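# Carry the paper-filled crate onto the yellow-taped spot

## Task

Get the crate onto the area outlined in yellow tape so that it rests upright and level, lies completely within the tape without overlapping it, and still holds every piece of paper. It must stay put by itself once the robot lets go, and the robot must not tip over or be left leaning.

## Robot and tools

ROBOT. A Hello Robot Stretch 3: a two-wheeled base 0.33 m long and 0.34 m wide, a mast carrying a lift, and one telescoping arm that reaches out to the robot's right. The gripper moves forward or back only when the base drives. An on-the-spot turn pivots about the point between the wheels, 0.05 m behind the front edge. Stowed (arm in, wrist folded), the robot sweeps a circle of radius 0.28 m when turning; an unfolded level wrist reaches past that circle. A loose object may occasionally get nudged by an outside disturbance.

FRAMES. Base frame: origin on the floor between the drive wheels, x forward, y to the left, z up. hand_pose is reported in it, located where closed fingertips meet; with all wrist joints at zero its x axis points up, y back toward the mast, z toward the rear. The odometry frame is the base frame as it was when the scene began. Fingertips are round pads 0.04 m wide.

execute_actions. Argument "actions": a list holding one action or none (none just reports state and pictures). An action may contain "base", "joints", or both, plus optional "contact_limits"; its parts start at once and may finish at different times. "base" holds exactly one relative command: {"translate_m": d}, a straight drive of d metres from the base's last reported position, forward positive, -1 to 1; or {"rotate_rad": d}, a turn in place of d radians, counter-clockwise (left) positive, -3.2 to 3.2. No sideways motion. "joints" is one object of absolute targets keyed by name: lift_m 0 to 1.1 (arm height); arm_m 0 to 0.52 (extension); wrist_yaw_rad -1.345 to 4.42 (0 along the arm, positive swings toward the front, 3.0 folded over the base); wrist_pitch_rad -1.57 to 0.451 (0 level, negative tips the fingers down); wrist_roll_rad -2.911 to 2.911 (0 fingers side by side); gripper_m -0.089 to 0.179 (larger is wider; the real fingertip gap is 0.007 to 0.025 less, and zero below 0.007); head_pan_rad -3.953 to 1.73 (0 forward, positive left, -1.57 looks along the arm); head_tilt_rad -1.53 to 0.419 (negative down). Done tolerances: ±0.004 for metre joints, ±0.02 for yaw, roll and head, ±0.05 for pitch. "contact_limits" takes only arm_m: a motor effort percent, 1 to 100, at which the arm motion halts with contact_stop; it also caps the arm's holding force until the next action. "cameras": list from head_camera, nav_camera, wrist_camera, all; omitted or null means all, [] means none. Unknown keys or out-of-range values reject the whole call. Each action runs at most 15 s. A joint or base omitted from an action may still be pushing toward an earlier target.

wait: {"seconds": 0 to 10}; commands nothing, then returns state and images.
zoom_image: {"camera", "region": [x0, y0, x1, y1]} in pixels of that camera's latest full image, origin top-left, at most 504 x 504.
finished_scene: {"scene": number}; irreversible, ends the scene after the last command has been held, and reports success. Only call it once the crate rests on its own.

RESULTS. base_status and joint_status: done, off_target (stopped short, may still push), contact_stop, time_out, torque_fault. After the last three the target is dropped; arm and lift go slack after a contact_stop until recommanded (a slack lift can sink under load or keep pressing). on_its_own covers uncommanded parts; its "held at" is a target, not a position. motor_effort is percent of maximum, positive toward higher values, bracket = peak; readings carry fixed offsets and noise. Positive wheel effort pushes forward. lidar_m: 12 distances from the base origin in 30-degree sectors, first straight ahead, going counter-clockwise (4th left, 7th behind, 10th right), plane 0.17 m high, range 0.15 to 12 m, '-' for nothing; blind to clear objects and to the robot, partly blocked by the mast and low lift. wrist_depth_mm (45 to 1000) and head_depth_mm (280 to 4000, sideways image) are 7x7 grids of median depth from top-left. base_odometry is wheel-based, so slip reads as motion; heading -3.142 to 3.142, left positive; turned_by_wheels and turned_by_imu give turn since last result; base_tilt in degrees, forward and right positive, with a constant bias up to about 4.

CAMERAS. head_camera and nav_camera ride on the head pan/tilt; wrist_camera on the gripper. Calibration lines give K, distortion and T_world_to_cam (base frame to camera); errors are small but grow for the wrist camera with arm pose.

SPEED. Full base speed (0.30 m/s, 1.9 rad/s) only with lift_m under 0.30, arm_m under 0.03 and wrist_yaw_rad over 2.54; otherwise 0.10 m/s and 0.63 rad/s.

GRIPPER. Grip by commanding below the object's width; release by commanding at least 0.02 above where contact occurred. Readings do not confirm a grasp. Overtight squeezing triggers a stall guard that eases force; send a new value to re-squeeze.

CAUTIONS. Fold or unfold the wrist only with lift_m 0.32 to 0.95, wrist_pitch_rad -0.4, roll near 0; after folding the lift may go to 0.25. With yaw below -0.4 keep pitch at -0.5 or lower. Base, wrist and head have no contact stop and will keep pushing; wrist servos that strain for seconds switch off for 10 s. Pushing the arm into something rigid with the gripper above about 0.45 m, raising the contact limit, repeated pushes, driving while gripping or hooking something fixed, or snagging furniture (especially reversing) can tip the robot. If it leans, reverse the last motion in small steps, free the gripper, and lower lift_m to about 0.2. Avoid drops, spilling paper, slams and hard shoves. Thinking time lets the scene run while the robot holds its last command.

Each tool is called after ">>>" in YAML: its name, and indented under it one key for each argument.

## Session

>>> execute_actions:
  actions:
    - {"joints":{"head_pan_rad":0,"head_tilt_rad":-0.7}}
  cameras: ["nav_camera","wrist_camera"]

>>> execute_actions:
  actions:
    - {"joints":{"head_pan_rad":-3.1}}
  cameras: ["nav_camera"]

Scene clock: 0.97 s.
base_odometry: x=+0.000 y=+0.000 heading=+0.000 (m, m, rad; odometry frame)
turned_by_wheels: +0.000 (rad since the last result)
turned_by_imu: +0.000 (rad since the last result)
base_tilt: forward=-2.2 right=-1.2 (deg)
lidar_m: 2.96 2.20 1.99 1.77 1.50 0.89 0.78 0.78 0.92 1.66 2.39 2.82
head_depth_mm: 2835 3162 2613 2002 1638 1378 1198 / 2763 3095 2595 2000 1621 1381 1196 / 2732 3089 2585 1998 1628 1368 1191 / 2680 3037 2561 1979 1624 1381 1181 / 2634 2947 2546 1992 1612 1362 1188 / 2593 2897 2542 1992 1610 1374 1179 / 2561 2798 2401 1963 1604 1353 1176
base_status: not commanded
joint_positions: lift_m=+0.553 arm_m=+0.002 wrist_yaw_rad=+3.077 wrist_pitch_rad=-0.451 wrist_roll_rad=+0.009 gripper_m=+0.037 head_pan_rad=-0.007 head_tilt_rad=-0.691
joint_status: all done
motor_effort: left_wheel=+0(0) right_wheel=+0(0) lift_m=+18(18) arm_m=+1(1) wrist_yaw_rad=+0(0) wrist_pitch_rad=+5(5) wrist_roll_rad=+0(0) gripper_m=+0(0) head_pan_rad=+1(4) head_tilt_rad=-3(37) (%)
hand_pose: x=-0.0070 y=+0.0724 z=+0.5580 quat_wxyz=(+0.181, +0.697, +0.135, +0.681) (m; base frame)
wrist_depth_mm: - - - - - - - / - - - - - - - / - - - - - - - / - - - - - - - / - - - - 950 950 952 / 843 806 834 825 833 792 805 / 717 709 703 696 687 690 686
pictures: nav_camera (sideways: a quarter turn counterclockwise sets it upright), wrist_camera
camera_calibration (this result's frames):
nav_camera: T_world_to_cam=[[0.65597, -0.0436564, 0.753523, -0.945647], [-0.0369746, -0.998986, -0.0256898, 0.0859436], [0.753881, -0.0110095, -0.656919, 0.804779], [0, 0, 0, 1]] pos_world=[0.0167872, 0.0534332, 1.24345]
wrist_camera: T_world_to_cam=[[0.996543, -0.073838, -0.0380883, 0.0373838], [-0.071537, -0.529438, -0.845327, 0.558834], [0.042252, 0.845129, -0.532889, 0.396379], [0, 0, 0, 1]] pos_world=[-0.014025, -0.0363637, 0.685048]
Images, in order (width x height): nav_camera 672x504, wrist_camera 644x364.

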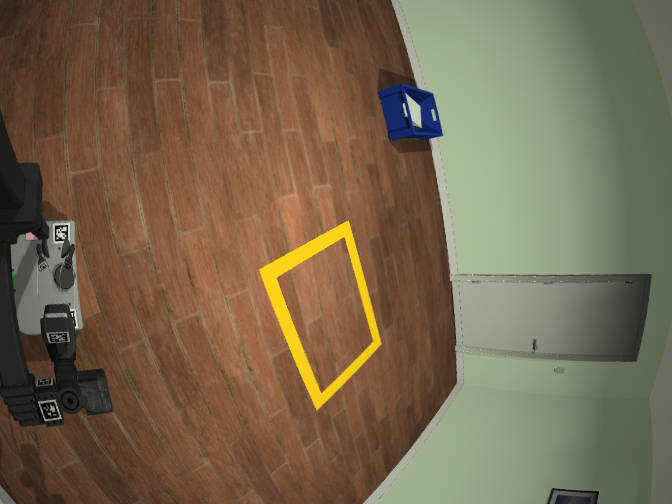

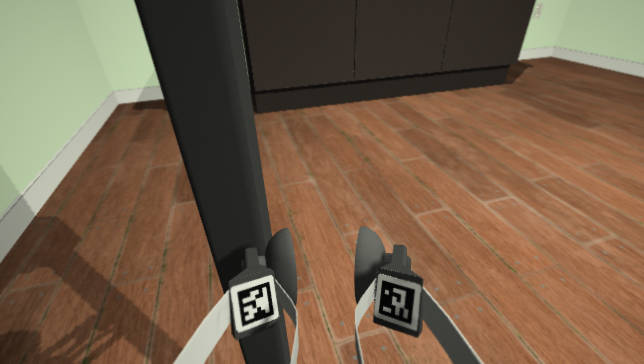

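Scene clock: 2.90 s.
base_odometry: x=+0.000 y=+0.000 heading=+0.000 (m, m, rad; odometry frame)
turned_by_wheels: +0.000 (rad since the last result)
turned_by_imu: +0.000 (rad since the last result)
base_tilt: forward=-2.1 right=-1.1 (deg)
lidar_m: 2.97 2.20 1.99 1.77 1.50 0.89 0.78 0.78 0.92 1.66 2.39 2.81
head_depth_mm: 700 793 913 1077 1315 1378 1219 / 690 779 894 1054 1280 1381 1258 / 682 767 883 1037 1248 1378 - / 672 758 869 1012 1221 1371 1201 / 665 744 853 993 1190 1353 1183 / 654 733 836 976 1164 1332 1182 / 645 725 825 960 1142 1323 1172
base_status: not commanded
joint_positions: lift_m=+0.553 arm_m=+0.002 wrist_yaw_rad=+3.077 wrist_pitch_rad=-0.451 wrist_roll_rad=+0.009 gripper_m=+0.037 head_pan_rad=-3.093 head_tilt_rad=-0.691
joint_status: all done
motor_effort: left_wheel=+0(0) right_wheel=+0(0) lift_m=+19(19) arm_m=+1(1) wrist_yaw_rad=+0(0) wrist_pitch_rad=+5(5) wrist_roll_rad=+0(0) gripper_m=+0(0) head_pan_rad=-3(32) head_tilt_rad=-4(4) (%)
hand_pose: x=-0.0070 y=+0.0724 z=+0.5580 quat_wxyz=(+0.181, +0.697, +0.135, +0.681) (m; base frame)
wrist_depth_mm: - - - - - - - / - - - - - - - / - - - - - - - / - - - - - - - / - - - 964 960 947 918 / 844 840 828 827 821 798 797 / 700 722 698 704 688 699 676
pictures: nav_camera (sideways: a quarter turn counterclockwise sets it upright)
camera_calibration (this result's frames):
nav_camera: T_world_to_cam=[[-0.657752, 0.00706679, 0.753201, -0.937214], [-0.0186623, 0.999496, -0.025675, 0.0858127], [-0.753003, -0.0309443, -0.657289, 0.814452], [0, 0, 0, 1]] pos_world=[-0.00156849, -0.0539437, 1.24344]
Images, in order (width x height): nav_camera 672x504.

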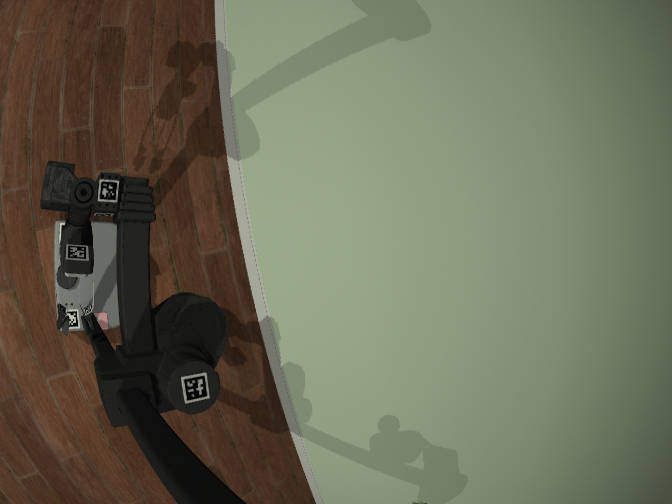

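>>> execute_actions:
  actions:
    - {"base":{"rotate_rad":0.8},"joints":{"lift_m":0.28,"head_pan_rad":-0.5,"head_tilt_rad":-0.9}}
  cameras: []

>>> execute_actions:
  actions:
    - {"base":{"translate_m":1.0}}
  cameras: []

>>> execute_actions:
  actions:
    - {"base":{"translate_m":1.0}}
  cameras: []

>>> execute_actions:
  actions:
    - {"base":{"rotate_rad":-0.53},"joints":{"lift_m":0.45,"wrist_pitch_rad":-0.4}}
  cameras: []

>>> execute_actions:
  actions:
    - {"base":{"translate_m":0.4},"joints":{"wrist_yaw_rad":0,"gripper_m":0.12}}
  cameras: []

>>> execute_actions:
  actions:
    - {"joints":{"wrist_pitch_rad":-1.57,"arm_m":0.3}}
  cameras: ["nav_camera"]

Scene clock: 21.57 s.
base_odometry: x=+0.000 y=+0.000 heading=+0.800 (m, m, rad; odometry frame)
turned_by_wheels: +0.800 (rad since the last result)
turned_by_imu: +0.782 (rad since the last result)
base_tilt: forward=-2.2 right=-1.1 (deg)
lidar_m: 2.27 1.81 1.77 1.08 0.80 0.78 0.82 1.16 2.39 2.50 3.05 2.21
head_depth_mm: 2691 2347 1940 1634 1422 1264 1127 / 2724 2330 1926 1648 1416 1247 1133 / 2694 2351 1918 1624 1422 1253 1120 / 2689 2357 1918 1630 1416 1252 1125 / 2610 2260 1919 1619 1412 1256 1122 / 2716 2272 1905 1621 1414 1245 1115 / 2772 2314 1897 1619 1418 1251 1118
base_status: done
joint_positions: lift_m=+0.280 arm_m=+0.002 wrist_yaw_rad=+3.077 wrist_pitch_rad=-0.451 wrist_roll_rad=+0.009 gripper_m=+0.037 head_pan_rad=-0.507 head_tilt_rad=-0.889
joint_status: all done
motor_effort: left_wheel=-4(8) right_wheel=+6(8) lift_m=+11(17) arm_m=+1(1) wrist_yaw_rad=+0(0) wrist_pitch_rad=+5(5) wrist_roll_rad=+0(0) gripper_m=+0(0) head_pan_rad=+2(33) head_tilt_rad=-6(21) (%)
hand_pose: x=-0.0070 y=+0.0724 z=+0.2857 quat_wxyz=(+0.181, +0.697, +0.135, +0.681) (m; base frame)
wrist_depth_mm: 612 702 - - - - - / 618 746 - - - - - / 651 777 - - 973 970 935 / 661 751 - 740 736 730 720 / 598 607 604 592 597 573 571 / 512 503 - 513 502 480 486 / 437 - - - 410 421 414
pictures: none
No camera images: the call's "cameras" was empty. Leave "cameras" out to get every camera's image.

Scene clock: 26.57 s.
base_odometry: x=+0.697 y=+0.717 heading=+0.800 (m, m, rad; odometry frame)
turned_by_wheels: +0.000 (rad since the last result)
turned_by_imu: +0.002 (rad since the last result)
base_tilt: forward=-2.2 right=-1.2 (deg)
lidar_m: 2.23 1.25 1.22 1.29 1.66 1.62 1.70 2.39 2.92 2.88 2.19 1.35
head_depth_mm: 1929 2184 1938 1641 1436 1261 1128 / 1938 2136 1826 1638 1423 1258 1136 / 1978 2107 1796 1635 1427 1257 1123 / 1999 2173 1770 1629 1422 1257 1122 / 2007 2260 1916 1631 1405 1249 1119 / 2059 2260 1915 1624 1416 1248 1127 / 2053 2273 1905 1623 1407 1247 1117
base_status: done
joint_positions: lift_m=+0.280 arm_m=+0.002 wrist_yaw_rad=+3.077 wrist_pitch_rad=-0.451 wrist_roll_rad=+0.009 gripper_m=+0.037 head_pan_rad=-0.507 head_tilt_rad=-0.889
joint_status: not commanded
motor_effort: left_wheel=-4(9) right_wheel=+5(13) lift_m=+12(12) arm_m=+1(1) wrist_yaw_rad=+0(0) wrist_pitch_rad=+5(5) wrist_roll_rad=+0(0) gripper_m=+0(0) head_pan_rad=+2(2) head_tilt_rad=-4(5) (%)
hand_pose: x=-0.0070 y=+0.0724 z=+0.2857 quat_wxyz=(+0.181, +0.697, +0.135, +0.681) (m; base frame)
wrist_depth_mm: - - - - - - 880 / - - - - - - 998 / - - - - 996 962 955 / 795 764 - 737 742 729 710 / 614 593 612 603 582 588 576 / 504 507 - 508 506 484 484 / 437 - - - 408 414 413
pictures: none
No camera images: the call's "cameras" was empty. Leave "cameras" out to get every camera's image.

Scene clock: 31.57 s.
base_odometry: x=+1.394 y=+1.434 heading=+0.799 (m, m, rad; odometry frame)
turned_by_wheels: +0.000 (rad since the last result)
turned_by_imu: +0.002 (rad since the last result)
base_tilt: forward=-2.2 right=-1.2 (deg)
lidar_m: 1.36 0.69 0.68 0.71 1.02 2.45 2.58 3.52 3.42 0.71 0.61 1.30
head_depth_mm: 1152 1340 1590 1524 1311 1246 1127 / 1168 1353 1623 1644 1415 1253 1134 / 1178 1377 1654 1634 1416 1260 1124 / 1190 1397 1659 1625 1425 1251 1123 / 1203 1407 1697 1635 1411 1252 1118 / 1219 1425 1734 1633 1410 1252 1113 / 1237 1459 1761 1608 1420 1250 1121
base_status: done
joint_positions: lift_m=+0.280 arm_m=+0.002 wrist_yaw_rad=+3.077 wrist_pitch_rad=-0.451 wrist_roll_rad=+0.009 gripper_m=+0.037 head_pan_rad=-0.507 head_tilt_rad=-0.890
joint_status: not commanded
motor_effort: left_wheel=-4(9) right_wheel=+5(13) lift_m=+12(11) arm_m=+1(1) wrist_yaw_rad=+0(0) wrist_pitch_rad=+5(5) wrist_roll_rad=+0(0) gripper_m=+1(0) head_pan_rad=+1(3) head_tilt_rad=-5(5) (%)
hand_pose: x=-0.0070 y=+0.0724 z=+0.2857 quat_wxyz=(+0.181, +0.697, +0.135, +0.681) (m; base frame)
wrist_depth_mm: - - 830 732 634 556 499 / - - 916 809 684 604 554 / - - - 914 787 697 608 / 761 770 - 730 723 718 702 / 609 604 599 604 592 577 566 / 508 514 - 506 512 477 482 / 431 - - - 404 418 412
pictures: none
No camera images: the call's "cameras" was empty. Leave "cameras" out to get every camera's image.

Scene clock: 33.93 s.
base_odometry: x=+1.394 y=+1.434 heading=+0.270 (m, m, rad; odometry frame)
turned_by_wheels: -0.530 (rad since the last result)
turned_by_imu: -0.518 (rad since the last result)
base_tilt: forward=-2.2 right=-1.1 (deg)
lidar_m: 1.30 1.36 0.69 0.68 0.71 1.02 2.45 2.57 3.52 3.42 0.71 0.61
head_depth_mm: 1506 1815 1938 1609 1397 1259 1130 / 1438 1712 1905 1506 1373 1262 1143 / 1362 1619 1735 1429 1335 1262 1126 / 1305 1534 1695 1533 1413 1249 1126 / 1247 1447 1671 1598 1422 1253 1126 / 1188 1381 1618 1615 1402 1252 1120 / 1149 1319 1544 1624 1411 1241 1120
base_status: done
joint_positions: lift_m=+0.450 arm_m=+0.002 wrist_yaw_rad=+3.077 wrist_pitch_rad=-0.419 wrist_roll_rad=+0.009 gripper_m=+0.037 head_pan_rad=-0.507 head_tilt_rad=-0.890
joint_status: all done
motor_effort: left_wheel=+4(12) right_wheel=-5(10) lift_m=+25(27) arm_m=+1(1) wrist_yaw_rad=-1(0) wrist_pitch_rad=+7(7) wrist_roll_rad=+0(0) gripper_m=+1(1) head_pan_rad=+2(1) head_tilt_rad=-4(6) (%)
hand_pose: x=-0.0067 y=+0.0765 z=+0.4619 quat_wxyz=(+0.170, +0.699, +0.124, +0.684) (m; base frame)
wrist_depth_mm: 631 630 640 637 660 - - / 686 684 688 687 697 - - / 756 752 - 740 774 - - / 838 823 - 903 982 - - / 888 900 881 896 850 848 853 / 732 738 721 714 727 716 698 / 630 622 608 606 589 605 583
pictures: none
No camera images: the call's "cameras" was empty. Leave "cameras" out to get every camera's image.

Scene clock: 38.93 s.
base_odometry: x=+1.780 y=+1.541 heading=+0.270 (m, m, rad; odometry frame)
turned_by_wheels: +0.000 (rad since the last result)
turned_by_imu: +0.001 (rad since the last result)
base_tilt: forward=-2.1 right=-1.1 (deg)
lidar_m: 0.90 0.95 1.32 0.68 0.69 0.99 2.85 2.97 3.53 0.38 0.38 0.55
head_depth_mm: 1030 1237 1543 1611 1246 1116 1125 / 983 1166 1425 1532 1364 1141 1108 / 934 1101 1337 1550 1359 1253 1124 / 887 1043 1254 1522 1412 1255 1120 / 851 989 1180 1457 1420 1259 1124 / 813 942 1116 1346 1423 1246 1124 / 781 901 1049 1262 1409 1244 1121
base_status: done
joint_positions: lift_m=+0.450 arm_m=+0.002 wrist_yaw_rad=+0.002 wrist_pitch_rad=-0.419 wrist_roll_rad=+0.009 gripper_m=+0.120 head_pan_rad=-0.507 head_tilt_rad=-0.890
joint_status: all done
motor_effort: left_wheel=+4(9) right_wheel=-5(6) lift_m=+24(24) arm_m=+1(1) wrist_yaw_rad=-2(0) wrist_pitch_rad=+7(7) wrist_roll_rad=+0(0) gripper_m=+1(82) head_pan_rad=+2(2) head_tilt_rad=-5(5) (%)
hand_pose: x=-0.0210 y=-0.3715 z=+0.4619 quat_wxyz=(+0.689, +0.148, -0.694, -0.147) (m; base frame)
wrist_depth_mm: - - - - - - - / - - - - - - - / - - - - - - - / - - - - - - - / 655 641 623 879 861 836 828 / 697 546 636 719 717 730 692 / 451 439 457 612 594 584 606
pictures: none
No camera images: the call's "cameras" was empty. Leave "cameras" out to get every camera's image.

Scene clock: 42.33 s.
base_odometry: x=+1.780 y=+1.541 heading=+0.270 (m, m, rad; odometry frame)
turned_by_wheels: +0.000 (rad since the last result)
turned_by_imu: +0.000 (rad since the last result)
base_tilt: forward=-2.2 right=-1.2 (deg)
lidar_m: 0.90 0.95 1.32 0.68 0.69 0.99 2.84 2.97 3.55 0.38 0.38 0.56
head_depth_mm: 1030 1235 1553 1606 1250 1118 1131 / 973 1164 1433 1527 1351 1139 1111 / 935 1101 1339 1537 1359 1258 1127 / 890 1041 1248 1516 1416 1248 1123 / 856 988 1177 1460 1411 1249 1120 / 819 943 1114 1354 1413 1251 1118 / 785 902 1054 1272 1407 1248 1119
base_status: not commanded
joint_positions: lift_m=+0.450 arm_m=+0.300 wrist_yaw_rad=+0.000 wrist_pitch_rad=-1.563 wrist_roll_rad=+0.009 gripper_m=+0.120 head_pan_rad=-0.507 head_tilt_rad=-0.890
joint_status: all done
motor_effort: left_wheel=+3(3) right_wheel=-5(5) lift_m=+25(25) arm_m=+6(7) wrist_yaw_rad=+0(2) wrist_pitch_rad=-2(6) wrist_roll_rad=+0(0) gripper_m=+1(0) head_pan_rad=+3(2) head_tilt_rad=-4(4) (%)
hand_pose: x=-0.0216 y=-0.4223 z=+0.3319 quat_wxyz=(+0.500, +0.496, -0.504, -0.501) (m; base frame)
wrist_depth_mm: 314 314 417 458 455 456 463 / 316 320 423 468 471 463 460 / 320 323 423 479 474 476 479 / 329 330 425 486 485 492 486 / 324 322 463 490 497 493 499 / 507 503 499 499 510 498 509 / 514 528 517 510 516 524 525
pictures: nav_camera (sideways: a quarter turn counterclockwise sets it upright)
camera_calibration (this result's frames):
nav_camera: T_world_to_cam=[[0.673636, -0.418669, 0.609041, -0.757479], [-0.515166, -0.856875, -0.0192308, 0.0804459], [0.529923, -0.300803, -0.792905, 0.982996], [0, 0, 0, 1]] pos_world=[0.0307956, 0.0474872, 1.24231]
Images, in order (width x height): nav_camera 672x504.

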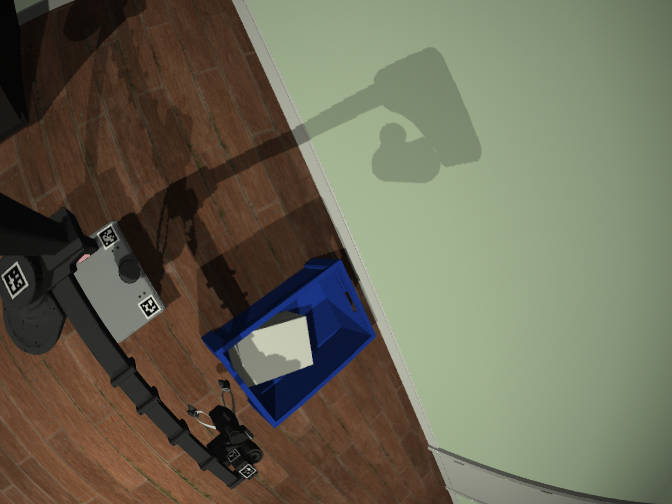

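>>> execute_actions:
  actions:
    - {"base":{"translate_m":0.15},"joints":{"arm_m":0.43,"lift_m":0.4}}
  cameras: ["wrist_camera"]

Scene clock: 47.10 s.
base_odometry: x=+1.924 y=+1.581 heading=+0.270 (m, m, rad; odometry frame)
turned_by_wheels: +0.000 (rad since the last result)
turned_by_imu: +0.000 (rad since the last result)
base_tilt: forward=-2.2 right=-1.2 (deg)
lidar_m: 0.75 0.79 1.12 1.05 0.84 0.97 2.98 3.13 3.55 0.37 0.40 0.56
head_depth_mm: 853 1026 1284 1561 1399 1103 1017 / 808 960 1190 1509 1378 1173 1122 / 772 903 1104 1414 1313 1262 1127 / 735 865 1039 1302 1412 1252 1120 / 703 818 972 1209 1396 1256 1121 / 675 780 923 1126 1359 1248 1118 / 650 745 872 1052 1313 1253 1117
base_status: done
joint_positions: lift_m=+0.400 arm_m=+0.430 wrist_yaw_rad=+0.000 wrist_pitch_rad=-1.564 wrist_roll_rad=+0.009 gripper_m=+0.120 head_pan_rad=-0.507 head_tilt_rad=-0.890
joint_status: all done
motor_effort: left_wheel=+4(9) right_wheel=-5(6) lift_m=+11(22) arm_m=+6(6) wrist_yaw_rad=+0(0) wrist_pitch_rad=-2(2) wrist_roll_rad=+0(0) gripper_m=+1(1) head_pan_rad=+2(2) head_tilt_rad=-4(3) (%)
hand_pose: x=-0.0216 y=-0.5521 z=+0.2828 quat_wxyz=(+0.499, +0.496, -0.503, -0.501) (m; base frame)
wrist_depth_mm: 371 363 362 329 416 411 407 / 269 418 415 409 416 416 423 / 276 275 278 427 430 430 432 / 280 282 281 277 439 439 432 / 287 283 286 288 444 444 443 / 291 292 295 425 457 454 457 / 349 336 299 337 476 472 464
pictures: wrist_camera
camera_calibration (this result's frames):
wrist_camera: T_world_to_cam=[[-0.99922, 0.0386056, -0.00829485, 0.00589448], [0.0375307, 0.993828, 0.104387, 0.569356], [0.0122736, 0.103995, -0.994502, 0.498789], [0, 0, 0, 1]] pos_world=[-0.0216004, -0.617941, 0.436662]
Images, in order (width x height): wrist_camera 644x364.

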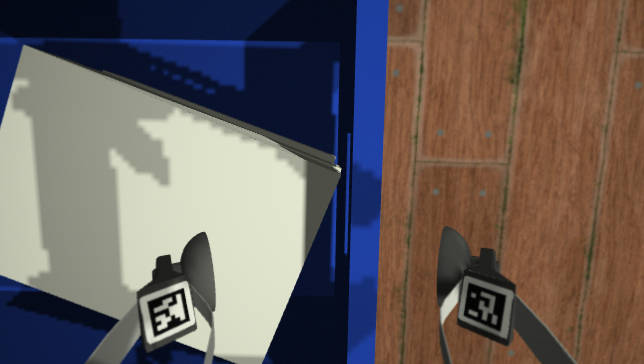

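>>> execute_actions:
  actions:
    - {"base":{"translate_m":-0.03},"joints":{"lift_m":0.30}}
  cameras: []

>>> execute_actions:
  actions:
    - {"joints":{"gripper_m":-0.028}}
  cameras: []

>>> execute_actions:
  actions:
    - {"base":{"translate_m":-1.0},"joints":{"arm_m":0.33}}
  cameras: []

>>> execute_actions:
  actions:
    - {"base":{"translate_m":-0.43}}
  cameras: []

>>> execute_actions:
  actions:
    - {"base":{"rotate_rad":1.75},"joints":{"wrist_yaw_rad":-0.35,"head_pan_rad":-2.4,"head_tilt_rad":-0.8}}
  cameras: []

>>> execute_actions:
  actions:
    - {"base":{"translate_m":-1.0},"joints":{"wrist_yaw_rad":0,"wrist_roll_rad":0,"gripper_m":-0.03}}
  cameras: ["nav_camera"]

Scene clock: 58.80 s.
base_odometry: x=+1.895 y=+1.573 heading=+0.270 (m, m, rad; odometry frame)
turned_by_wheels: +0.000 (rad since the last result)
turned_by_imu: +0.000 (rad since the last result)
base_tilt: forward=-2.2 right=-1.2 (deg)
lidar_m: 0.78 0.82 1.16 0.95 0.79 0.98 2.97 3.10 3.56 0.37 0.40 0.56
head_depth_mm: 885 1060 1328 1586 1397 1103 1035 / 845 1005 1241 1523 1394 1159 1125 / 803 949 1152 1466 1308 1253 1129 / 765 895 1081 1346 1414 1252 1120 / 731 852 1016 1258 1410 1248 1123 / 704 812 956 1170 1365 1253 1120 / 675 774 903 1092 1333 1246 1120
base_status: done
joint_positions: lift_m=+0.300 arm_m=+0.430 wrist_yaw_rad=+0.000 wrist_pitch_rad=-1.564 wrist_roll_rad=+0.009 gripper_m=+0.120 head_pan_rad=-0.507 head_tilt_rad=-0.890
joint_status: all done
motor_effort: left_wheel=+3(5) right_wheel=-4(11) lift_m=+12(11) arm_m=+6(6) wrist_yaw_rad=+0(0) wrist_pitch_rad=-2(2) wrist_roll_rad=+0(0) gripper_m=+1(0) head_pan_rad=+2(2) head_tilt_rad=-3(4) (%)
hand_pose: x=-0.0216 y=-0.5521 z=+0.1828 quat_wxyz=(+0.499, +0.496, -0.503, -0.501) (m; base frame)
wrist_depth_mm: 315 318 316 113 319 321 319 / 245 324 323 115 325 326 327 / 177 179 322 118 331 339 328 / 181 179 182 121 337 337 338 / 184 186 184 123 346 345 344 / 188 188 188 126 352 352 354 / 192 193 194 128 359 362 365
pictures: none
No camera images: the call's "cameras" was empty. Leave "cameras" out to get every camera's image.

Scene clock: 60.77 s.
base_odometry: x=+1.895 y=+1.573 heading=+0.270 (m, m, rad; odometry frame)
turned_by_wheels: +0.000 (rad since the last result)
turned_by_imu: +0.000 (rad since the last result)
base_tilt: forward=-2.2 right=-1.1 (deg)
lidar_m: 0.78 0.82 1.17 0.95 0.79 0.98 2.97 3.11 3.53 0.37 0.40 0.56
head_depth_mm: 889 1063 1330 1596 1396 1099 1031 / 843 1002 1242 1520 1395 1161 1121 / 803 948 1154 1463 1309 1253 1123 / 770 897 1086 1356 1416 1256 1121 / 737 854 1016 1257 1420 1249 1126 / 703 812 957 1170 1365 1252 1117 / 676 775 908 1091 1330 1246 1115
base_status: not commanded
joint_positions: lift_m=+0.300 arm_m=+0.430 wrist_yaw_rad=+0.000 wrist_pitch_rad=-1.564 wrist_roll_rad=+0.009 gripper_m=-0.027 head_pan_rad=-0.507 head_tilt_rad=-0.890
joint_status: all done
motor_effort: left_wheel=+4(4) right_wheel=-6(8) lift_m=+13(14) arm_m=+6(6) wrist_yaw_rad=+0(0) wrist_pitch_rad=-2(2) wrist_roll_rad=+0(0) gripper_m=-18(93) head_pan_rad=+1(3) head_tilt_rad=-4(4) (%)
hand_pose: x=-0.0216 y=-0.5523 z=+0.1826 quat_wxyz=(+0.500, +0.496, -0.504, -0.501) (m; base frame)
wrist_depth_mm: 319 314 316 113 320 317 320 / 245 325 324 115 322 325 324 / 176 178 324 117 330 331 332 / 181 180 182 120 337 340 339 / 184 184 183 122 344 347 349 / 189 189 189 124 353 350 356 / 191 193 194 128 362 358 364
pictures: none
No camera images: the call's "cameras" was empty. Leave "cameras" out to get every camera's image.

Scene clock: 71.93 s.
base_odometry: x=+0.932 y=+1.304 heading=+0.272 (m, m, rad; odometry frame)
turned_by_wheels: +0.002 (rad since the last result)
turned_by_imu: +0.005 (rad since the last result)
base_tilt: forward=-2.2 right=-1.1 (deg)
lidar_m: 1.77 0.95 0.73 0.71 0.75 1.09 1.98 2.08 2.94 0.27 0.30 0.41
head_depth_mm: 2084 2292 1930 1641 1280 1100 1026 / 1968 2238 1932 1629 1395 1115 1020 / 1882 2154 1927 1637 1367 1217 1128 / 1791 2105 1917 1632 1345 1253 1124 / 1718 1986 1899 1619 1407 1246 1127 / 1649 1913 1900 1619 1418 1248 1121 / 1570 1816 1928 1622 1408 1254 1121
base_status: done
joint_positions: lift_m=+0.300 arm_m=+0.330 wrist_yaw_rad=-0.010 wrist_pitch_rad=-1.548 wrist_roll_rad=+0.013 gripper_m=-0.027 head_pan_rad=-0.507 head_tilt_rad=-0.890
joint_status: all done
on_its_own: left_wheel is at rest, and its effort (+22) is outside its rest range (-18 to +18); right_wheel is at rest, and its effort (-56) is outside its rest range (-18 to +18)
motor_effort: left_wheel=+22(33) right_wheel=-56(89) lift_m=+16(17) arm_m=-5(12) wrist_yaw_rad=+12(13) wrist_pitch_rad=-7(33) wrist_roll_rad=-1(4) gripper_m=-27(31) head_pan_rad=+2(2) head_tilt_rad=-5(4) (%)
hand_pose: x=-0.0215 y=-0.4571 z=+0.1821 quat_wxyz=(+0.500, +0.489, -0.511, -0.500) (m; base frame)
wrist_depth_mm: 321 322 313 317 321 321 318 / 327 327 323 326 327 327 323 / 179 229 326 329 327 333 328 / 182 182 182 338 337 335 333 / 186 186 184 122 340 343 343 / 189 189 187 125 355 345 349 / 194 192 225 205 359 353 354
pictures: none
No camera images: the call's "cameras" was empty. Leave "cameras" out to get every camera's image.

Scene clock: 77.40 s.
base_odometry: x=+0.518 y=+1.188 heading=+0.274 (m, m, rad; odometry frame)
turned_by_wheels: +0.002 (rad since the last result)
turned_by_imu: +0.003 (rad since the last result)
base_tilt: forward=-2.1 right=-1.1 (deg)
lidar_m: 2.19 0.98 0.75 0.74 0.79 1.60 1.55 1.64 2.33 0.27 0.30 0.40
head_depth_mm: 2591 2366 1940 1635 1264 1101 1022 / 2449 2330 1917 1632 1388 1109 1014 / 2334 2333 1934 1642 1365 1193 1124 / 2250 2328 1924 1636 1342 1247 1133 / 2151 2347 1919 1637 1414 1260 1123 / 2053 2241 1912 1631 1412 1252 1118 / 1981 2207 1911 1626 1407 1254 1118
base_status: done
joint_positions: lift_m=+0.300 arm_m=+0.330 wrist_yaw_rad=-0.009 wrist_pitch_rad=-1.552 wrist_roll_rad=+0.012 gripper_m=-0.027 head_pan_rad=-0.507 head_tilt_rad=-0.890
joint_status: not commanded
on_its_own: left_wheel is at rest, and its effort (+22) is outside its rest range (-18 to +18); right_wheel is at rest, and its effort (-56) is outside its rest range (-18 to +18)
motor_effort: left_wheel=+22(26) right_wheel=-56(82) lift_m=+16(17) arm_m=-5(5) wrist_yaw_rad=+11(12) wrist_pitch_rad=-6(7) wrist_roll_rad=+0(1) gripper_m=-28(32) head_pan_rad=+3(2) head_tilt_rad=-4(5) (%)
hand_pose: x=-0.0215 y=-0.4562 z=+0.1821 quat_wxyz=(+0.500, +0.490, -0.510, -0.501) (m; base frame)
wrist_depth_mm: 321 320 312 320 319 318 318 / 327 326 324 324 325 327 324 / 180 237 291 333 331 334 326 / 183 182 182 339 337 336 336 / 186 185 184 123 345 344 340 / 189 188 187 124 348 349 349 / 194 193 212 279 356 359 352
pictures: none
No camera images: the call's "cameras" was empty. Leave "cameras" out to get every camera's image.

Scene clock: 81.20 s.
base_odometry: x=+0.518 y=+1.188 heading=+2.022 (m, m, rad; odometry frame)
turned_by_wheels: +1.749 (rad since the last result)
turned_by_imu: +0.513 (rad since the last result)
base_tilt: forward=-2.2 right=-1.2 (deg)
lidar_m: 1.08 0.83 0.81 0.86 1.42 1.38 1.45 2.05 3.31 0.28 0.30 0.79
head_depth_mm: 2555 2642 2168 1781 1501 1309 1149 / 3133 2748 2166 1766 1501 1301 1146 / 3185 2787 2158 1776 1498 1299 1164 / 3081 2765 2152 1762 1509 1298 1162 / 3035 2752 2151 1753 1494 1291 1124 / 3006 2752 2158 1748 1489 1318 1136 / 2922 2740 2114 1747 1481 - 980
base_status: rotate_rad off_target (by the wheels' count: +1.7486 of +1.7500)
joint_positions: lift_m=+0.300 arm_m=+0.329 wrist_yaw_rad=-0.349 wrist_pitch_rad=-1.575 wrist_roll_rad=+0.032 gripper_m=-0.027 head_pan_rad=-2.393 head_tilt_rad=-0.803
joint_status: all done
on_its_own: right_wheel is at rest, and its effort (+43) is outside its rest range (-18 to +18)
motor_effort: left_wheel=-18(37) right_wheel=+43(84) lift_m=+16(17) arm_m=+11(11) wrist_yaw_rad=+0(29) wrist_pitch_rad=+2(14) wrist_roll_rad=-8(8) gripper_m=-29(39) head_pan_rad=-3(34) head_tilt_rad=+1(12) (%)
hand_pose: x=-0.0130 y=-0.4503 z=+0.1827 quat_wxyz=(+0.395, +0.398, -0.584, -0.587) (m; base frame)
wrist_depth_mm: 298 314 312 312 112 318 320 / 171 212 320 320 115 324 325 / 175 175 205 322 117 336 335 / 179 179 180 181 121 343 341 / 182 182 184 184 343 350 348 / 187 189 190 125 126 357 361 / 190 192 193 136 366 367 366
pictures: none
No camera images: the call's "cameras" was empty. Leave "cameras" out to get every camera's image.

Scene clock: 92.30 s.
base_odometry: x=+0.956 y=+0.289 heading=+2.024 (m, m, rad; odometry frame)
turned_by_wheels: +0.002 (rad since the last result)
turned_by_imu: +0.003 (rad since the last result)
base_tilt: forward=-2.2 right=-1.2 (deg)
lidar_m: 1.81 1.41 1.69 0.74 0.56 0.55 0.58 0.83 2.68 0.26 0.30 0.42
head_depth_mm: 1017 1068 1128 1187 1251 1251 1151 / 1271 1345 1441 1544 1475 1303 1152 / 1675 1845 1980 1770 1506 1296 1165 / 2481 2553 2159 1765 1494 1293 1162 / 2549 2754 2137 1753 1489 1299 1125 / 2495 2678 2152 1749 1496 1320 1136 / 2437 2665 2136 1769 1485 - 1000
base_status: done
joint_positions: lift_m=+0.300 arm_m=+0.330 wrist_yaw_rad=-0.011 wrist_pitch_rad=-1.552 wrist_roll_rad=+0.002 gripper_m=-0.029 head_pan_rad=-2.393 head_tilt_rad=-0.803
joint_status: all done
on_its_own: left_wheel is at rest, and its effort (+20) is outside its rest range (-18 to +18); right_wheel is at rest, and its effort (-57) is outside its rest range (-18 to +18); wrist_yaw_rad is at rest, and its effort (+13) is outside its rest range (-12 to +12)
motor_effort: left_wheel=+20(22) right_wheel=-57(61) lift_m=+17(16) arm_m=+3(11) wrist_yaw_rad=+13(34) wrist_pitch_rad=-6(15) wrist_roll_rad=-1(11) gripper_m=-29(45) head_pan_rad=-2(2) head_tilt_rad=+2(2) (%)
hand_pose: x=-0.0214 y=-0.4555 z=+0.1822 quat_wxyz=(+0.502, +0.492, -0.507, -0.499) (m; base frame)
wrist_depth_mm: 325 322 322 115 321 318 320 / 278 330 330 328 325 324 323 / 182 211 333 332 333 333 331 / 184 183 183 338 342 336 336 / 188 187 185 124 345 345 342 / 191 190 187 126 355 349 349 / 194 195 330 357 361 356 355
pictures: nav_camera (sideways: a quarter turn counterclockwise sets it upright)
camera_calibration (this result's frames):
nav_camera: T_world_to_cam=[[-0.56641, -0.472717, 0.675069, -0.835948], [-0.656019, 0.754419, -0.0221436, 0.0850995], [-0.498818, -0.455401, -0.737422, 0.917124], [0, 0, 0, 1]] pos_world=[0.0398155, -0.041709, 1.24251]
Images, in order (width x height): nav_camera 672x504.

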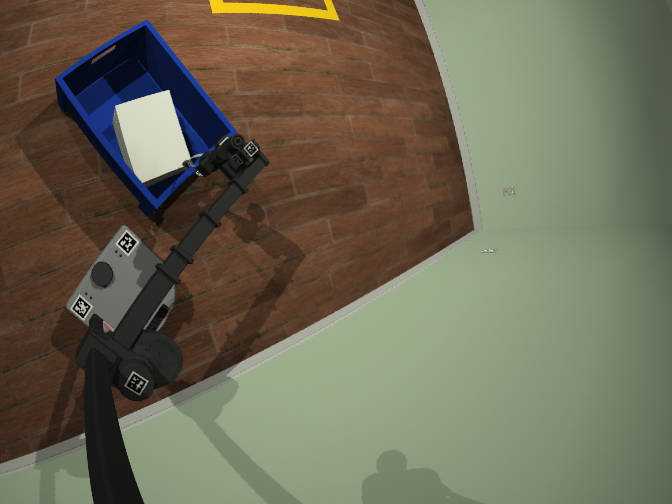

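>>> execute_actions:
  actions:
    - {"base":{"rotate_rad":-1.0}}
  cameras: []

Scene clock: 110.77 s.
base_odometry: x=+0.956 y=+0.289 heading=+1.025 (m, m, rad; odometry frame)
turned_by_wheels: -0.999 (rad since the last result)
turned_by_imu: -0.956 (rad since the last result)
base_tilt: forward=-2.1 right=-1.1 (deg)
lidar_m: 0.28 3.17 1.70 1.40 1.46 0.70 0.56 0.55 0.28 0.22 0.20 0.21
head_depth_mm: 457 516 591 692 839 1061 1155 / 474 537 621 733 899 1159 1147 / 495 562 654 782 969 1228 1168 / 514 589 691 835 1051 1261 1164 / 537 621 732 896 1150 1293 1100 / 560 652 778 965 1269 1317 994 / 589 690 834 1045 1388 - 980
base_status: rotate_rad off_target (by the wheels' count: -0.9985 of -1.0000)
joint_positions: lift_m=+0.300 arm_m=+0.329 wrist_yaw_rad=+0.011 wrist_pitch_rad=-1.574 wrist_roll_rad=-0.040 gripper_m=-0.029 head_pan_rad=-2.393 head_tilt_rad=-0.803
joint_status: not commanded
on_its_own: left_wheel is at rest, and its effort (+19) is outside its rest range (-18 to +18); right_wheel is at rest, and its effort (-45) is outside its rest range (-18 to +18); wrist_yaw_rad is at rest, and its effort (-13) is outside its rest range (-12 to +12)
motor_effort: left_wheel=+19(40) right_wheel=-45(97) lift_m=+17(16) arm_m=+8(9) wrist_yaw_rad=-13(15) wrist_pitch_rad=+2(6) wrist_roll_rad=+13(13) gripper_m=-29(36) head_pan_rad=-2(3) head_tilt_rad=+2(2) (%)
hand_pose: x=-0.0219 y=-0.4495 z=+0.1827 quat_wxyz=(+0.512, +0.513, -0.486, -0.488) (m; base frame)
wrist_depth_mm: 198 112 318 318 314 315 314 / 245 115 293 324 322 321 319 / 318 328 126 332 331 329 329 / 339 337 120 337 337 338 337 / 208 187 123 252 346 346 341 / 190 190 187 125 353 351 353 / 196 194 195 128 360 362 358
pictures: none
No camera images: the call's "cameras" was empty. Leave "cameras" out to get every camera's image.

>>> execute_actions:
  actions:
    - {"base":{"translate_m":0.9}}
  cameras: []

>>> execute_actions:
  actions:
    - {"base":{"rotate_rad":2.04},"joints":{"wrist_yaw_rad":-0.35}}
  cameras: ["nav_camera"]

Scene clock: 125.33 s.
base_odometry: x=+1.424 y=+1.057 heading=+1.024 (m, m, rad; odometry frame)
turned_by_wheels: -0.002 (rad since the last result)
turned_by_imu: -0.003 (rad since the last result)
base_tilt: forward=-2.1 right=-1.2 (deg)
lidar_m: 0.19 2.38 2.11 1.70 1.70 1.74 1.39 1.37 0.29 0.18 0.16 0.16
head_depth_mm: 1180 1331 1535 1713 1501 1300 1146 / 1227 1397 1621 1753 1504 1299 1144 / 1275 1468 1709 1772 1491 1299 1164 / 1329 1529 1789 1758 1496 1297 1162 / 1389 1600 1893 1776 1499 1300 1103 / 1447 1686 1973 1743 1484 1315 997 / 1534 1777 2039 1755 1482 - 994
base_status: translate_m off_target (by the wheels' count: +0.8998 of +0.9000)
joint_positions: lift_m=+0.300 arm_m=+0.330 wrist_yaw_rad=+0.147 wrist_pitch_rad=-1.497 wrist_roll_rad=-0.043 gripper_m=-0.020 head_pan_rad=-2.393 head_tilt_rad=-0.803
joint_status: not commanded
on_its_own: wrist_yaw_rad is held at +0.127, not at your +0.000, by its stall guard, which is not easing now; gripper_m is held at -0.021, not at your -0.030, by its stall guard, which is not easing now; right_wheel is at rest, and its effort (+63) is outside its rest range (-18 to +18); wrist_yaw_rad is at rest, and its effort (-24) is outside its rest range (-12 to +12); wrist_pitch_rad is at rest, and its effort (-24) is outside its rest range (-20 to +32)
motor_effort: left_wheel=-11(23) right_wheel=+63(77) lift_m=+16(16) arm_m=-2(8) wrist_yaw_rad=-24(35) wrist_pitch_rad=-24(24) wrist_roll_rad=+15(15) gripper_m=-30(35) head_pan_rad=-2(3) head_tilt_rad=+2(3) (%)
hand_pose: x=-0.0224 y=-0.4702 z=+0.1815 quat_wxyz=(+0.562, +0.527, -0.469, -0.431) (m; base frame)
wrist_depth_mm: 172 198 119 334 333 336 337 / 207 255 121 337 337 337 340 / 262 332 334 339 338 345 340 / 331 336 339 124 342 348 343 / 334 243 186 124 345 352 352 / 185 186 186 125 125 347 352 / 187 188 187 188 126 356 352
pictures: none
No camera images: the call's "cameras" was empty. Leave "cameras" out to get every camera's image.

Scene clock: 129.50 s.
base_odometry: x=+1.424 y=+1.057 heading=+3.062 (m, m, rad; odometry frame)
turned_by_wheels: +2.038 (rad since the last result)
turned_by_imu: +1.627 (rad since the last result)
base_tilt: forward=-2.1 right=-1.2 (deg)
lidar_m: 1.73 1.73 1.59 1.33 1.33 1.50 2.43 2.41 0.55 0.34 0.34 2.04
head_depth_mm: 2159 2389 2180 1767 1502 1303 1148 / 2257 2523 2175 1779 1504 1305 1149 / 2355 2567 2144 1756 1498 1302 1164 / 2457 2704 2157 1754 1502 1299 1164 / 2639 2755 2147 1760 1498 1293 1118 / 2810 2746 2153 1753 1502 1257 1135 / 2918 2707 2127 1744 1486 - 1015
base_status: rotate_rad off_target (by the wheels' count: +2.0381 of +2.0400)
joint_positions: lift_m=+0.300 arm_m=+0.329 wrist_yaw_rad=-0.349 wrist_pitch_rad=-1.571 wrist_roll_rad=+0.022 gripper_m=-0.014 head_pan_rad=-2.393 head_tilt_rad=-0.803
joint_status: all done
on_its_own: gripper_m is held at -0.015, not at your -0.030, by its stall guard, which is not easing now; left_wheel is at rest, and its effort (-25) is outside its rest range (-18 to +18); right_wheel is at rest, and its effort (+61) is outside its rest range (-18 to +18)
motor_effort: left_wheel=-25(33) right_wheel=+61(90) lift_m=+16(17) arm_m=+11(11) wrist_yaw_rad=-1(46) wrist_pitch_rad=+0(28) wrist_roll_rad=-7(22) gripper_m=-29(37) head_pan_rad=-3(3) head_tilt_rad=+2(1) (%)
hand_pose: x=-0.0134 y=-0.4515 z=+0.1826 quat_wxyz=(+0.399, +0.399, -0.583, -0.584) (m; base frame)
wrist_depth_mm: 168 169 169 313 317 127 325 / 171 172 172 323 260 116 327 / 176 175 175 177 185 118 336 / 178 179 180 179 127 341 341 / 183 183 184 185 123 349 346 / 187 188 189 133 125 359 358 / 192 192 265 129 368 366 364
pictures: nav_camera (sideways: a quarter turn counterclockwise sets it upright)
camera_calibration (this result's frames):
nav_camera: T_world_to_cam=[[-0.566381, -0.472568, 0.675197, -0.836115], [-0.65593, 0.754497, -0.0221493, 0.0851064], [-0.498967, -0.455427, -0.737305, 0.916972], [0, 0, 0, 1]] pos_world=[0.0398029, -0.0417201, 1.24252]
Images, in order (width x height): nav_camera 672x504.

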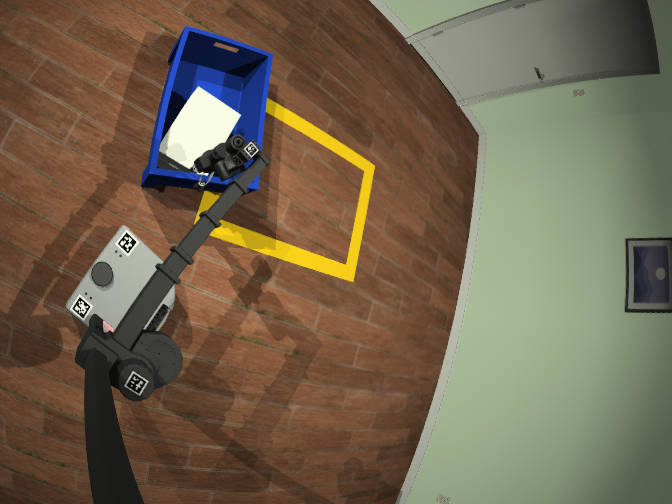

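>>> execute_actions:
  actions:
    - {"base":{"rotate_rad":0.45},"joints":{"wrist_yaw_rad":0,"gripper_m":-0.028,"head_pan_rad":-1.57,"head_tilt_rad":-1.1}}
  cameras: []

>>> execute_actions:
  actions:
    - {"base":{"translate_m":-0.5},"joints":{"arm_m":0.42}}
  cameras: ["nav_camera"]

Scene clock: 135.73 s.
base_odometry: x=+1.424 y=+1.057 heading=-2.773 (m, m, rad; odometry frame)
turned_by_wheels: +0.448 (rad since the last result)
turned_by_imu: +0.336 (rad since the last result)
base_tilt: forward=-2.1 right=-1.1 (deg)
lidar_m: 1.74 1.83 1.37 1.33 1.39 1.95 2.40 2.51 0.49 0.42 0.42 1.78
head_depth_mm: 2033 1777 1584 1437 1313 1212 1139 / 2027 1774 1597 1346 1303 1213 - / 2021 1784 1503 - 1291 - - / 2029 1776 1534 1260 1286 1219 - / 2025 1781 1510 1409 1287 1200 1105 / 2034 1780 1577 1434 1306 1190 1107 / 2023 1778 1578 1421 1301 1193 1105
base_status: rotate_rad off_target (by the wheels' count: +0.4477 of +0.4500)
joint_positions: lift_m=+0.300 arm_m=+0.329 wrist_yaw_rad=-0.094 wrist_pitch_rad=-1.551 wrist_roll_rad=+0.212 gripper_m=-0.020 head_pan_rad=-1.577 head_tilt_rad=-1.086
joint_status: wrist_yaw_rad off_target (ended at -0.094, target +0.000); gripper_m off_target (ended at -0.020, target -0.028); the others done
on_its_own: gripper_m is held at -0.022, not at your -0.028, by its stall guard, which is still easing; left_wheel is at rest, and its effort (-33) is outside its rest range (-18 to +18); right_wheel is at rest, and its effort (+68) is outside its rest range (-18 to +18); wrist_yaw_rad is at rest, and its effort (+100) is outside its rest range (-12 to +12)
motor_effort: left_wheel=-33(40) right_wheel=+68(91) lift_m=+16(15) arm_m=+10(12) wrist_yaw_rad=+100(100) wrist_pitch_rad=-6(7) wrist_roll_rad=-70(70) gripper_m=-32(91) head_pan_rad=+2(30) head_tilt_rad=-5(27) (%)
hand_pose: x=-0.0199 y=-0.4553 z=+0.1822 quat_wxyz=(+0.423, +0.413, -0.575, -0.565) (m; base frame)
wrist_depth_mm: 171 172 172 172 317 285 208 / 175 175 175 175 321 320 210 / 178 178 179 179 180 223 138 / 180 181 181 182 184 136 121 / 183 221 339 226 135 123 346 / 167 212 248 126 125 357 350 / 154 177 128 127 355 360 356
pictures: none
No camera images: the call's "cameras" was empty. Leave "cameras" out to get every camera's image.

Scene clock: 141.73 s.
base_odometry: x=+1.890 y=+1.238 heading=-2.772 (m, m, rad; odometry frame)
turned_by_wheels: +0.002 (rad since the last result)
turned_by_imu: +0.004 (rad since the last result)
base_tilt: forward=-2.1 right=-1.1 (deg)
lidar_m: 2.23 1.85 1.38 1.35 1.41 1.96 1.91 1.99 2.44 0.40 0.42 2.28
head_depth_mm: 2021 1784 1597 1432 1310 1206 1138 / 2037 1777 1577 1434 1302 1212 - / 2028 1785 1611 1394 1304 - - / 2013 1780 1581 1265 1309 1223 - / 2025 1779 1411 1250 1293 1199 1110 / 2012 1762 1500 1345 1302 1196 1109 / 2021 1759 1433 1384 1297 1195 1104
base_status: done
joint_positions: lift_m=+0.300 arm_m=+0.420 wrist_yaw_rad=-0.201 wrist_pitch_rad=-1.525 wrist_roll_rad=+0.019 gripper_m=-0.015 head_pan_rad=-1.577 head_tilt_rad=-1.087
joint_status: all done
on_its_own: wrist_yaw_rad is held at -0.187, not at your +0.000, by its stall guard, which is not easing now; gripper_m is held at -0.016, not at your -0.028, by its stall guard, which is not easing now; left_wheel is at rest, and its effort (+21) is outside its rest range (-18 to +18); right_wheel is at rest, and its effort (-52) is outside its rest range (-18 to +18); wrist_yaw_rad is at rest, and its effort (+18) is outside its rest range (-12 to +12)
motor_effort: left_wheel=+21(36) right_wheel=-52(58) lift_m=+16(16) arm_m=+1(27) wrist_yaw_rad=+18(100) wrist_pitch_rad=-15(18) wrist_roll_rad=-6(70) gripper_m=-24(35) head_pan_rad=+2(2) head_tilt_rad=-4(7) (%)
hand_pose: x=-0.0192 y=-0.5528 z=+0.1818 quat_wxyz=(+0.454, +0.430, -0.562, -0.542) (m; base frame)
wrist_depth_mm: 175 323 325 321 115 326 319 / 178 178 326 325 328 332 329 / 180 180 214 332 333 336 333 / 183 183 182 121 342 339 336 / 186 186 184 122 344 343 340 / 188 189 - 124 348 349 344 / 191 190 317 355 351 350 352
pictures: nav_camera (sideways: a quarter turn counterclockwise sets it upright)
camera_calibration (this result's frames):
nav_camera: T_world_to_cam=[[-0.0445789, -0.895821, 0.442173, -0.535719], [-0.99897, 0.0437483, -0.012082, 0.0740861], [-0.00852104, -0.442256, -0.896848, 1.12139], [0, 0, 0, 1]] pos_world=[0.0596834, 0.0127899, 1.24349]
Images, in order (width x height): nav_camera 672x504.

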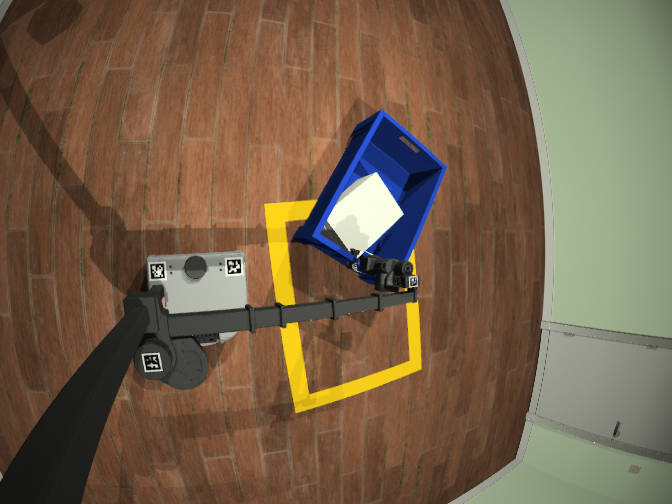

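>>> execute_actions:
  actions:
    - {"base":{"translate_m":-0.36},"joints":{"arm_m":0.46}}
  cameras: []

>>> execute_actions:
  actions:
    - {"joints":{"gripper_m":0.06}}
  cameras: []

>>> execute_actions:
  actions:
    - {"joints":{"lift_m":0.42}}
  cameras: []

>>> execute_actions:
  actions:
    - {"base":{"translate_m":0.45},"joints":{"gripper_m":0.0,"arm_m":0.52,"wrist_yaw_rad":0,"wrist_roll_rad":0}}
  cameras: ["nav_camera","wrist_camera"]

Scene clock: 150.80 s.
base_odometry: x=+2.226 y=+1.368 heading=-2.770 (m, m, rad; odometry frame)
turned_by_wheels: +0.002 (rad since the last result)
turned_by_imu: +0.003 (rad since the last result)
base_tilt: forward=-2.1 right=-1.1 (deg)
lidar_m: 2.59 1.86 1.39 1.36 1.43 1.59 1.55 1.63 2.29 0.40 0.45 0.77
head_depth_mm: 2021 1792 1592 1434 1310 1198 1136 / 2032 1786 1588 1435 1313 1219 - / 2020 1777 1636 1432 1308 - - / 2014 1780 1607 1330 1283 1228 - / 2001 1785 1465 1248 1287 1204 1109 / 2015 1764 1497 1273 1303 1200 1105 / 2000 1767 1458 1426 1301 1194 1106
base_status: done
joint_positions: lift_m=+0.300 arm_m=+0.460 wrist_yaw_rad=-0.198 wrist_pitch_rad=-1.562 wrist_roll_rad=+0.003 gripper_m=-0.015 head_pan_rad=-1.577 head_tilt_rad=-1.087
joint_status: all done
on_its_own: wrist_yaw_rad is held at -0.187, not at your +0.000, by its stall guard, which is not easing now; gripper_m is held at -0.016, not at your -0.028, by its stall guard, which is not easing now; left_wheel is at rest, and its effort (+26) is outside its rest range (-18 to +18); right_wheel is at rest, and its effort (-63) is outside its rest range (-18 to +18); wrist_yaw_rad is at rest, and its effort (+14) is outside its rest range (-12 to +12)
motor_effort: left_wheel=+26(28) right_wheel=-63(76) lift_m=+17(16) arm_m=+3(8) wrist_yaw_rad=+14(19) wrist_pitch_rad=-2(15) wrist_roll_rad=-1(6) gripper_m=-24(27) head_pan_rad=+3(2) head_tilt_rad=-5(5) (%)
hand_pose: x=-0.0173 y=-0.5832 z=+0.1823 quat_wxyz=(+0.450, +0.445, -0.549, -0.546) (m; base frame)
wrist_depth_mm: 319 320 315 113 319 318 316 / 270 321 321 125 323 322 319 / 178 201 329 329 332 328 328 / 182 181 182 334 337 333 336 / 186 185 183 123 339 343 339 / 190 189 187 124 351 350 351 / 194 194 305 359 361 354 359
pictures: none
No camera images: the call's "cameras" was empty. Leave "cameras" out to get every camera's image.

Scene clock: 152.03 s.
base_odometry: x=+2.226 y=+1.368 heading=-2.771 (m, m, rad; odometry frame)
turned_by_wheels: -0.002 (rad since the last result)
turned_by_imu: -0.002 (rad since the last result)
base_tilt: forward=-2.2 right=-1.1 (deg)
lidar_m: 2.59 1.87 1.40 1.36 1.43 1.59 1.55 1.62 2.29 0.40 0.45 0.77
head_depth_mm: 2027 1776 1583 1438 1313 1201 1136 / 2008 1780 1583 1433 1305 1214 - / 2018 1768 1639 1408 1303 - - / 2025 1766 1620 1379 1281 1225 - / 2035 1781 1445 1247 1283 1202 1110 / 2007 1767 1496 1266 1300 1197 1113 / 2001 1771 1438 1429 1297 1196 1108
base_status: not commanded
joint_positions: lift_m=+0.300 arm_m=+0.460 wrist_yaw_rad=-0.191 wrist_pitch_rad=-1.573 wrist_roll_rad=+0.003 gripper_m=+0.060 head_pan_rad=-1.577 head_tilt_rad=-1.087
joint_status: all done
on_its_own: wrist_yaw_rad is held at -0.187, not at your +0.000, by its stall guard, which is not easing now
motor_effort: left_wheel=+6(27) right_wheel=-14(64) lift_m=+18(17) arm_m=+3(3) wrist_yaw_rad=+5(14) wrist_pitch_rad=+1(2) wrist_roll_rad=-1(1) gripper_m=-5(79) head_pan_rad=+2(2) head_tilt_rad=-6(7) (%)
hand_pose: x=-0.0169 y=-0.5804 z=+0.1826 quat_wxyz=(+0.448, +0.450, -0.545, -0.547) (m; base frame)
wrist_depth_mm: 317 317 311 316 318 318 315 / 264 321 322 320 324 324 322 / 177 201 279 330 329 332 331 / 180 181 180 333 337 341 337 / 184 184 183 344 347 346 347 / 190 189 125 352 357 358 349 / 194 192 248 363 364 361 360
pictures: none
No camera images: the call's "cameras" was empty. Leave "cameras" out to get every camera's image.

Scene clock: 153.97 s.
base_odometry: x=+2.226 y=+1.368 heading=-2.772 (m, m, rad; odometry frame)
turned_by_wheels: -0.001 (rad since the last result)
turned_by_imu: -0.001 (rad since the last result)
base_tilt: forward=-2.2 right=-1.1 (deg)
lidar_m: 2.59 1.86 1.40 1.35 1.42 1.60 1.55 1.63 2.29 0.40 0.45 0.77
head_depth_mm: 2008 1774 1581 1434 1305 1203 1132 / 1995 1768 1586 1432 1304 1214 - / 1992 1768 - 1435 1315 1230 - / 2024 1782 1615 1331 1287 1227 - / 2001 1773 1452 1246 1290 1195 1109 / 1992 1778 1495 1267 1296 1199 1108 / 2013 1765 1444 1425 1312 1202 1104
base_status: not commanded
joint_positions: lift_m=+0.420 arm_m=+0.460 wrist_yaw_rad=-0.189 wrist_pitch_rad=-1.568 wrist_roll_rad=+0.003 gripper_m=+0.060 head_pan_rad=-1.577 head_tilt_rad=-1.087
joint_status: all done
on_its_own: wrist_yaw_rad is held at -0.187, not at your +0.000, by its stall guard, which is not easing now
motor_effort: left_wheel=-1(6) right_wheel=+1(14) lift_m=+25(29) arm_m=+3(3) wrist_yaw_rad=+3(5) wrist_pitch_rad=-1(1) wrist_roll_rad=-1(1) gripper_m=+1(5) head_pan_rad=+2(2) head_tilt_rad=-6(7) (%)
hand_pose: x=-0.0172 y=-0.5818 z=+0.3020 quat_wxyz=(+0.450, +0.449, -0.546, -0.545) (m; base frame)
wrist_depth_mm: 383 369 355 431 429 434 430 / 293 439 433 438 433 437 440 / 295 294 427 443 450 450 453 / 298 300 300 452 460 453 457 / 305 307 304 462 462 470 465 / 313 315 311 474 475 480 478 / 345 319 338 490 491 483 489
pictures: none
No camera images: the call's "cameras" was empty. Leave "cameras" out to get every camera's image.

Scene clock: 159.47 s.
base_odometry: x=+1.806 y=+1.206 heading=-2.772 (m, m, rad; odometry frame)
turned_by_wheels: +0.000 (rad since the last result)
turned_by_imu: -0.001 (rad since the last result)
base_tilt: forward=-2.2 right=-1.1 (deg)
lidar_m: 2.14 1.84 1.38 1.34 1.41 1.98 1.99 0.57 0.50 0.50 0.55 2.20
head_depth_mm: 2015 1779 1596 1283 1261 1197 1135 / 2019 1784 1505 1257 1269 1216 - / 2037 1798 1451 1289 1305 1233 - / 2045 1774 1495 1427 1303 1223 - / 2015 1763 1582 1376 1302 1194 1107 / 2008 1775 1574 1432 1316 1199 1112 / 2002 1766 1572 1425 1304 1195 1111
base_status: done
joint_positions: lift_m=+0.420 arm_m=+0.520 wrist_yaw_rad=-0.002 wrist_pitch_rad=-1.568 wrist_roll_rad=+0.003 gripper_m=+0.000 head_pan_rad=-1.577 head_tilt_rad=-1.087
joint_status: all done
motor_effort: left_wheel=-2(4) right_wheel=+2(8) lift_m=+26(25) arm_m=+6(7) wrist_yaw_rad=+3(3) wrist_pitch_rad=-1(0) wrist_roll_rad=-1(1) gripper_m=-2(80) head_pan_rad=+3(3) head_tilt_rad=-7(6) (%)
hand_pose: x=-0.0216 y=-0.6412 z=+0.3020 quat_wxyz=(+0.499, +0.498, -0.502, -0.501) (m; base frame)
wrist_depth_mm: 426 243 349 427 408 355 311 / 434 433 393 432 436 289 423 / 443 287 434 448 408 293 295 / 462 264 454 454 300 298 298 / 470 282 461 461 307 306 305 / 475 277 356 - 461 312 311 / 490 259 262 289 325 350 319
pictures: nav_camera (sideways: a quarter turn counterclockwise sets it upright), wrist_camera
camera_calibration (this result's frames):
nav_camera: T_world_to_cam=[[-0.0445234, -0.895824, 0.442173, -0.535719], [-0.998972, 0.0436864, -0.012082, 0.0740861], [-0.00849362, -0.442256, -0.896848, 1.12139], [0, 0, 0, 1]] pos_world=[0.0596826, 0.0127932, 1.24349]
wrist_camera: T_world_to_cam=[[-0.999357, 0.0349104, -0.00813702, 0.00712556], [0.0338278, 0.993563, 0.108108, 0.654463], [0.0118587, 0.107763, -0.994106, 0.529435], [0, 0, 0, 1]] pos_world=[-0.0212965, -0.707553, 0.455619]
Images, in order (width x height): nav_camera 672x504, wrist_camera 644x364.

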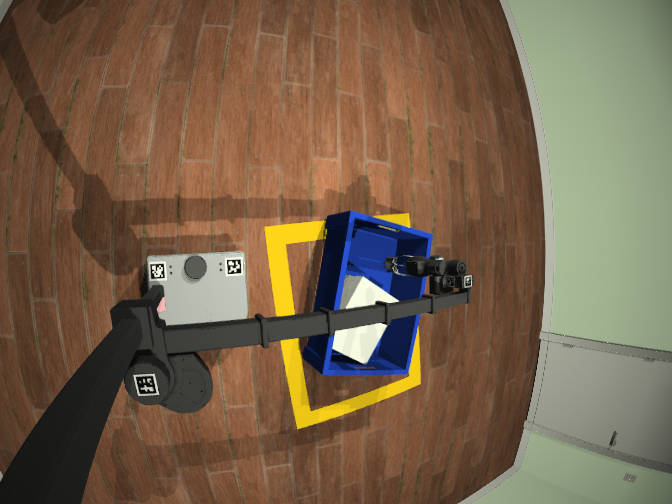

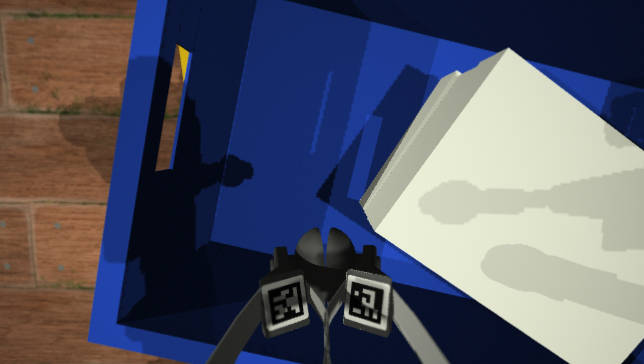

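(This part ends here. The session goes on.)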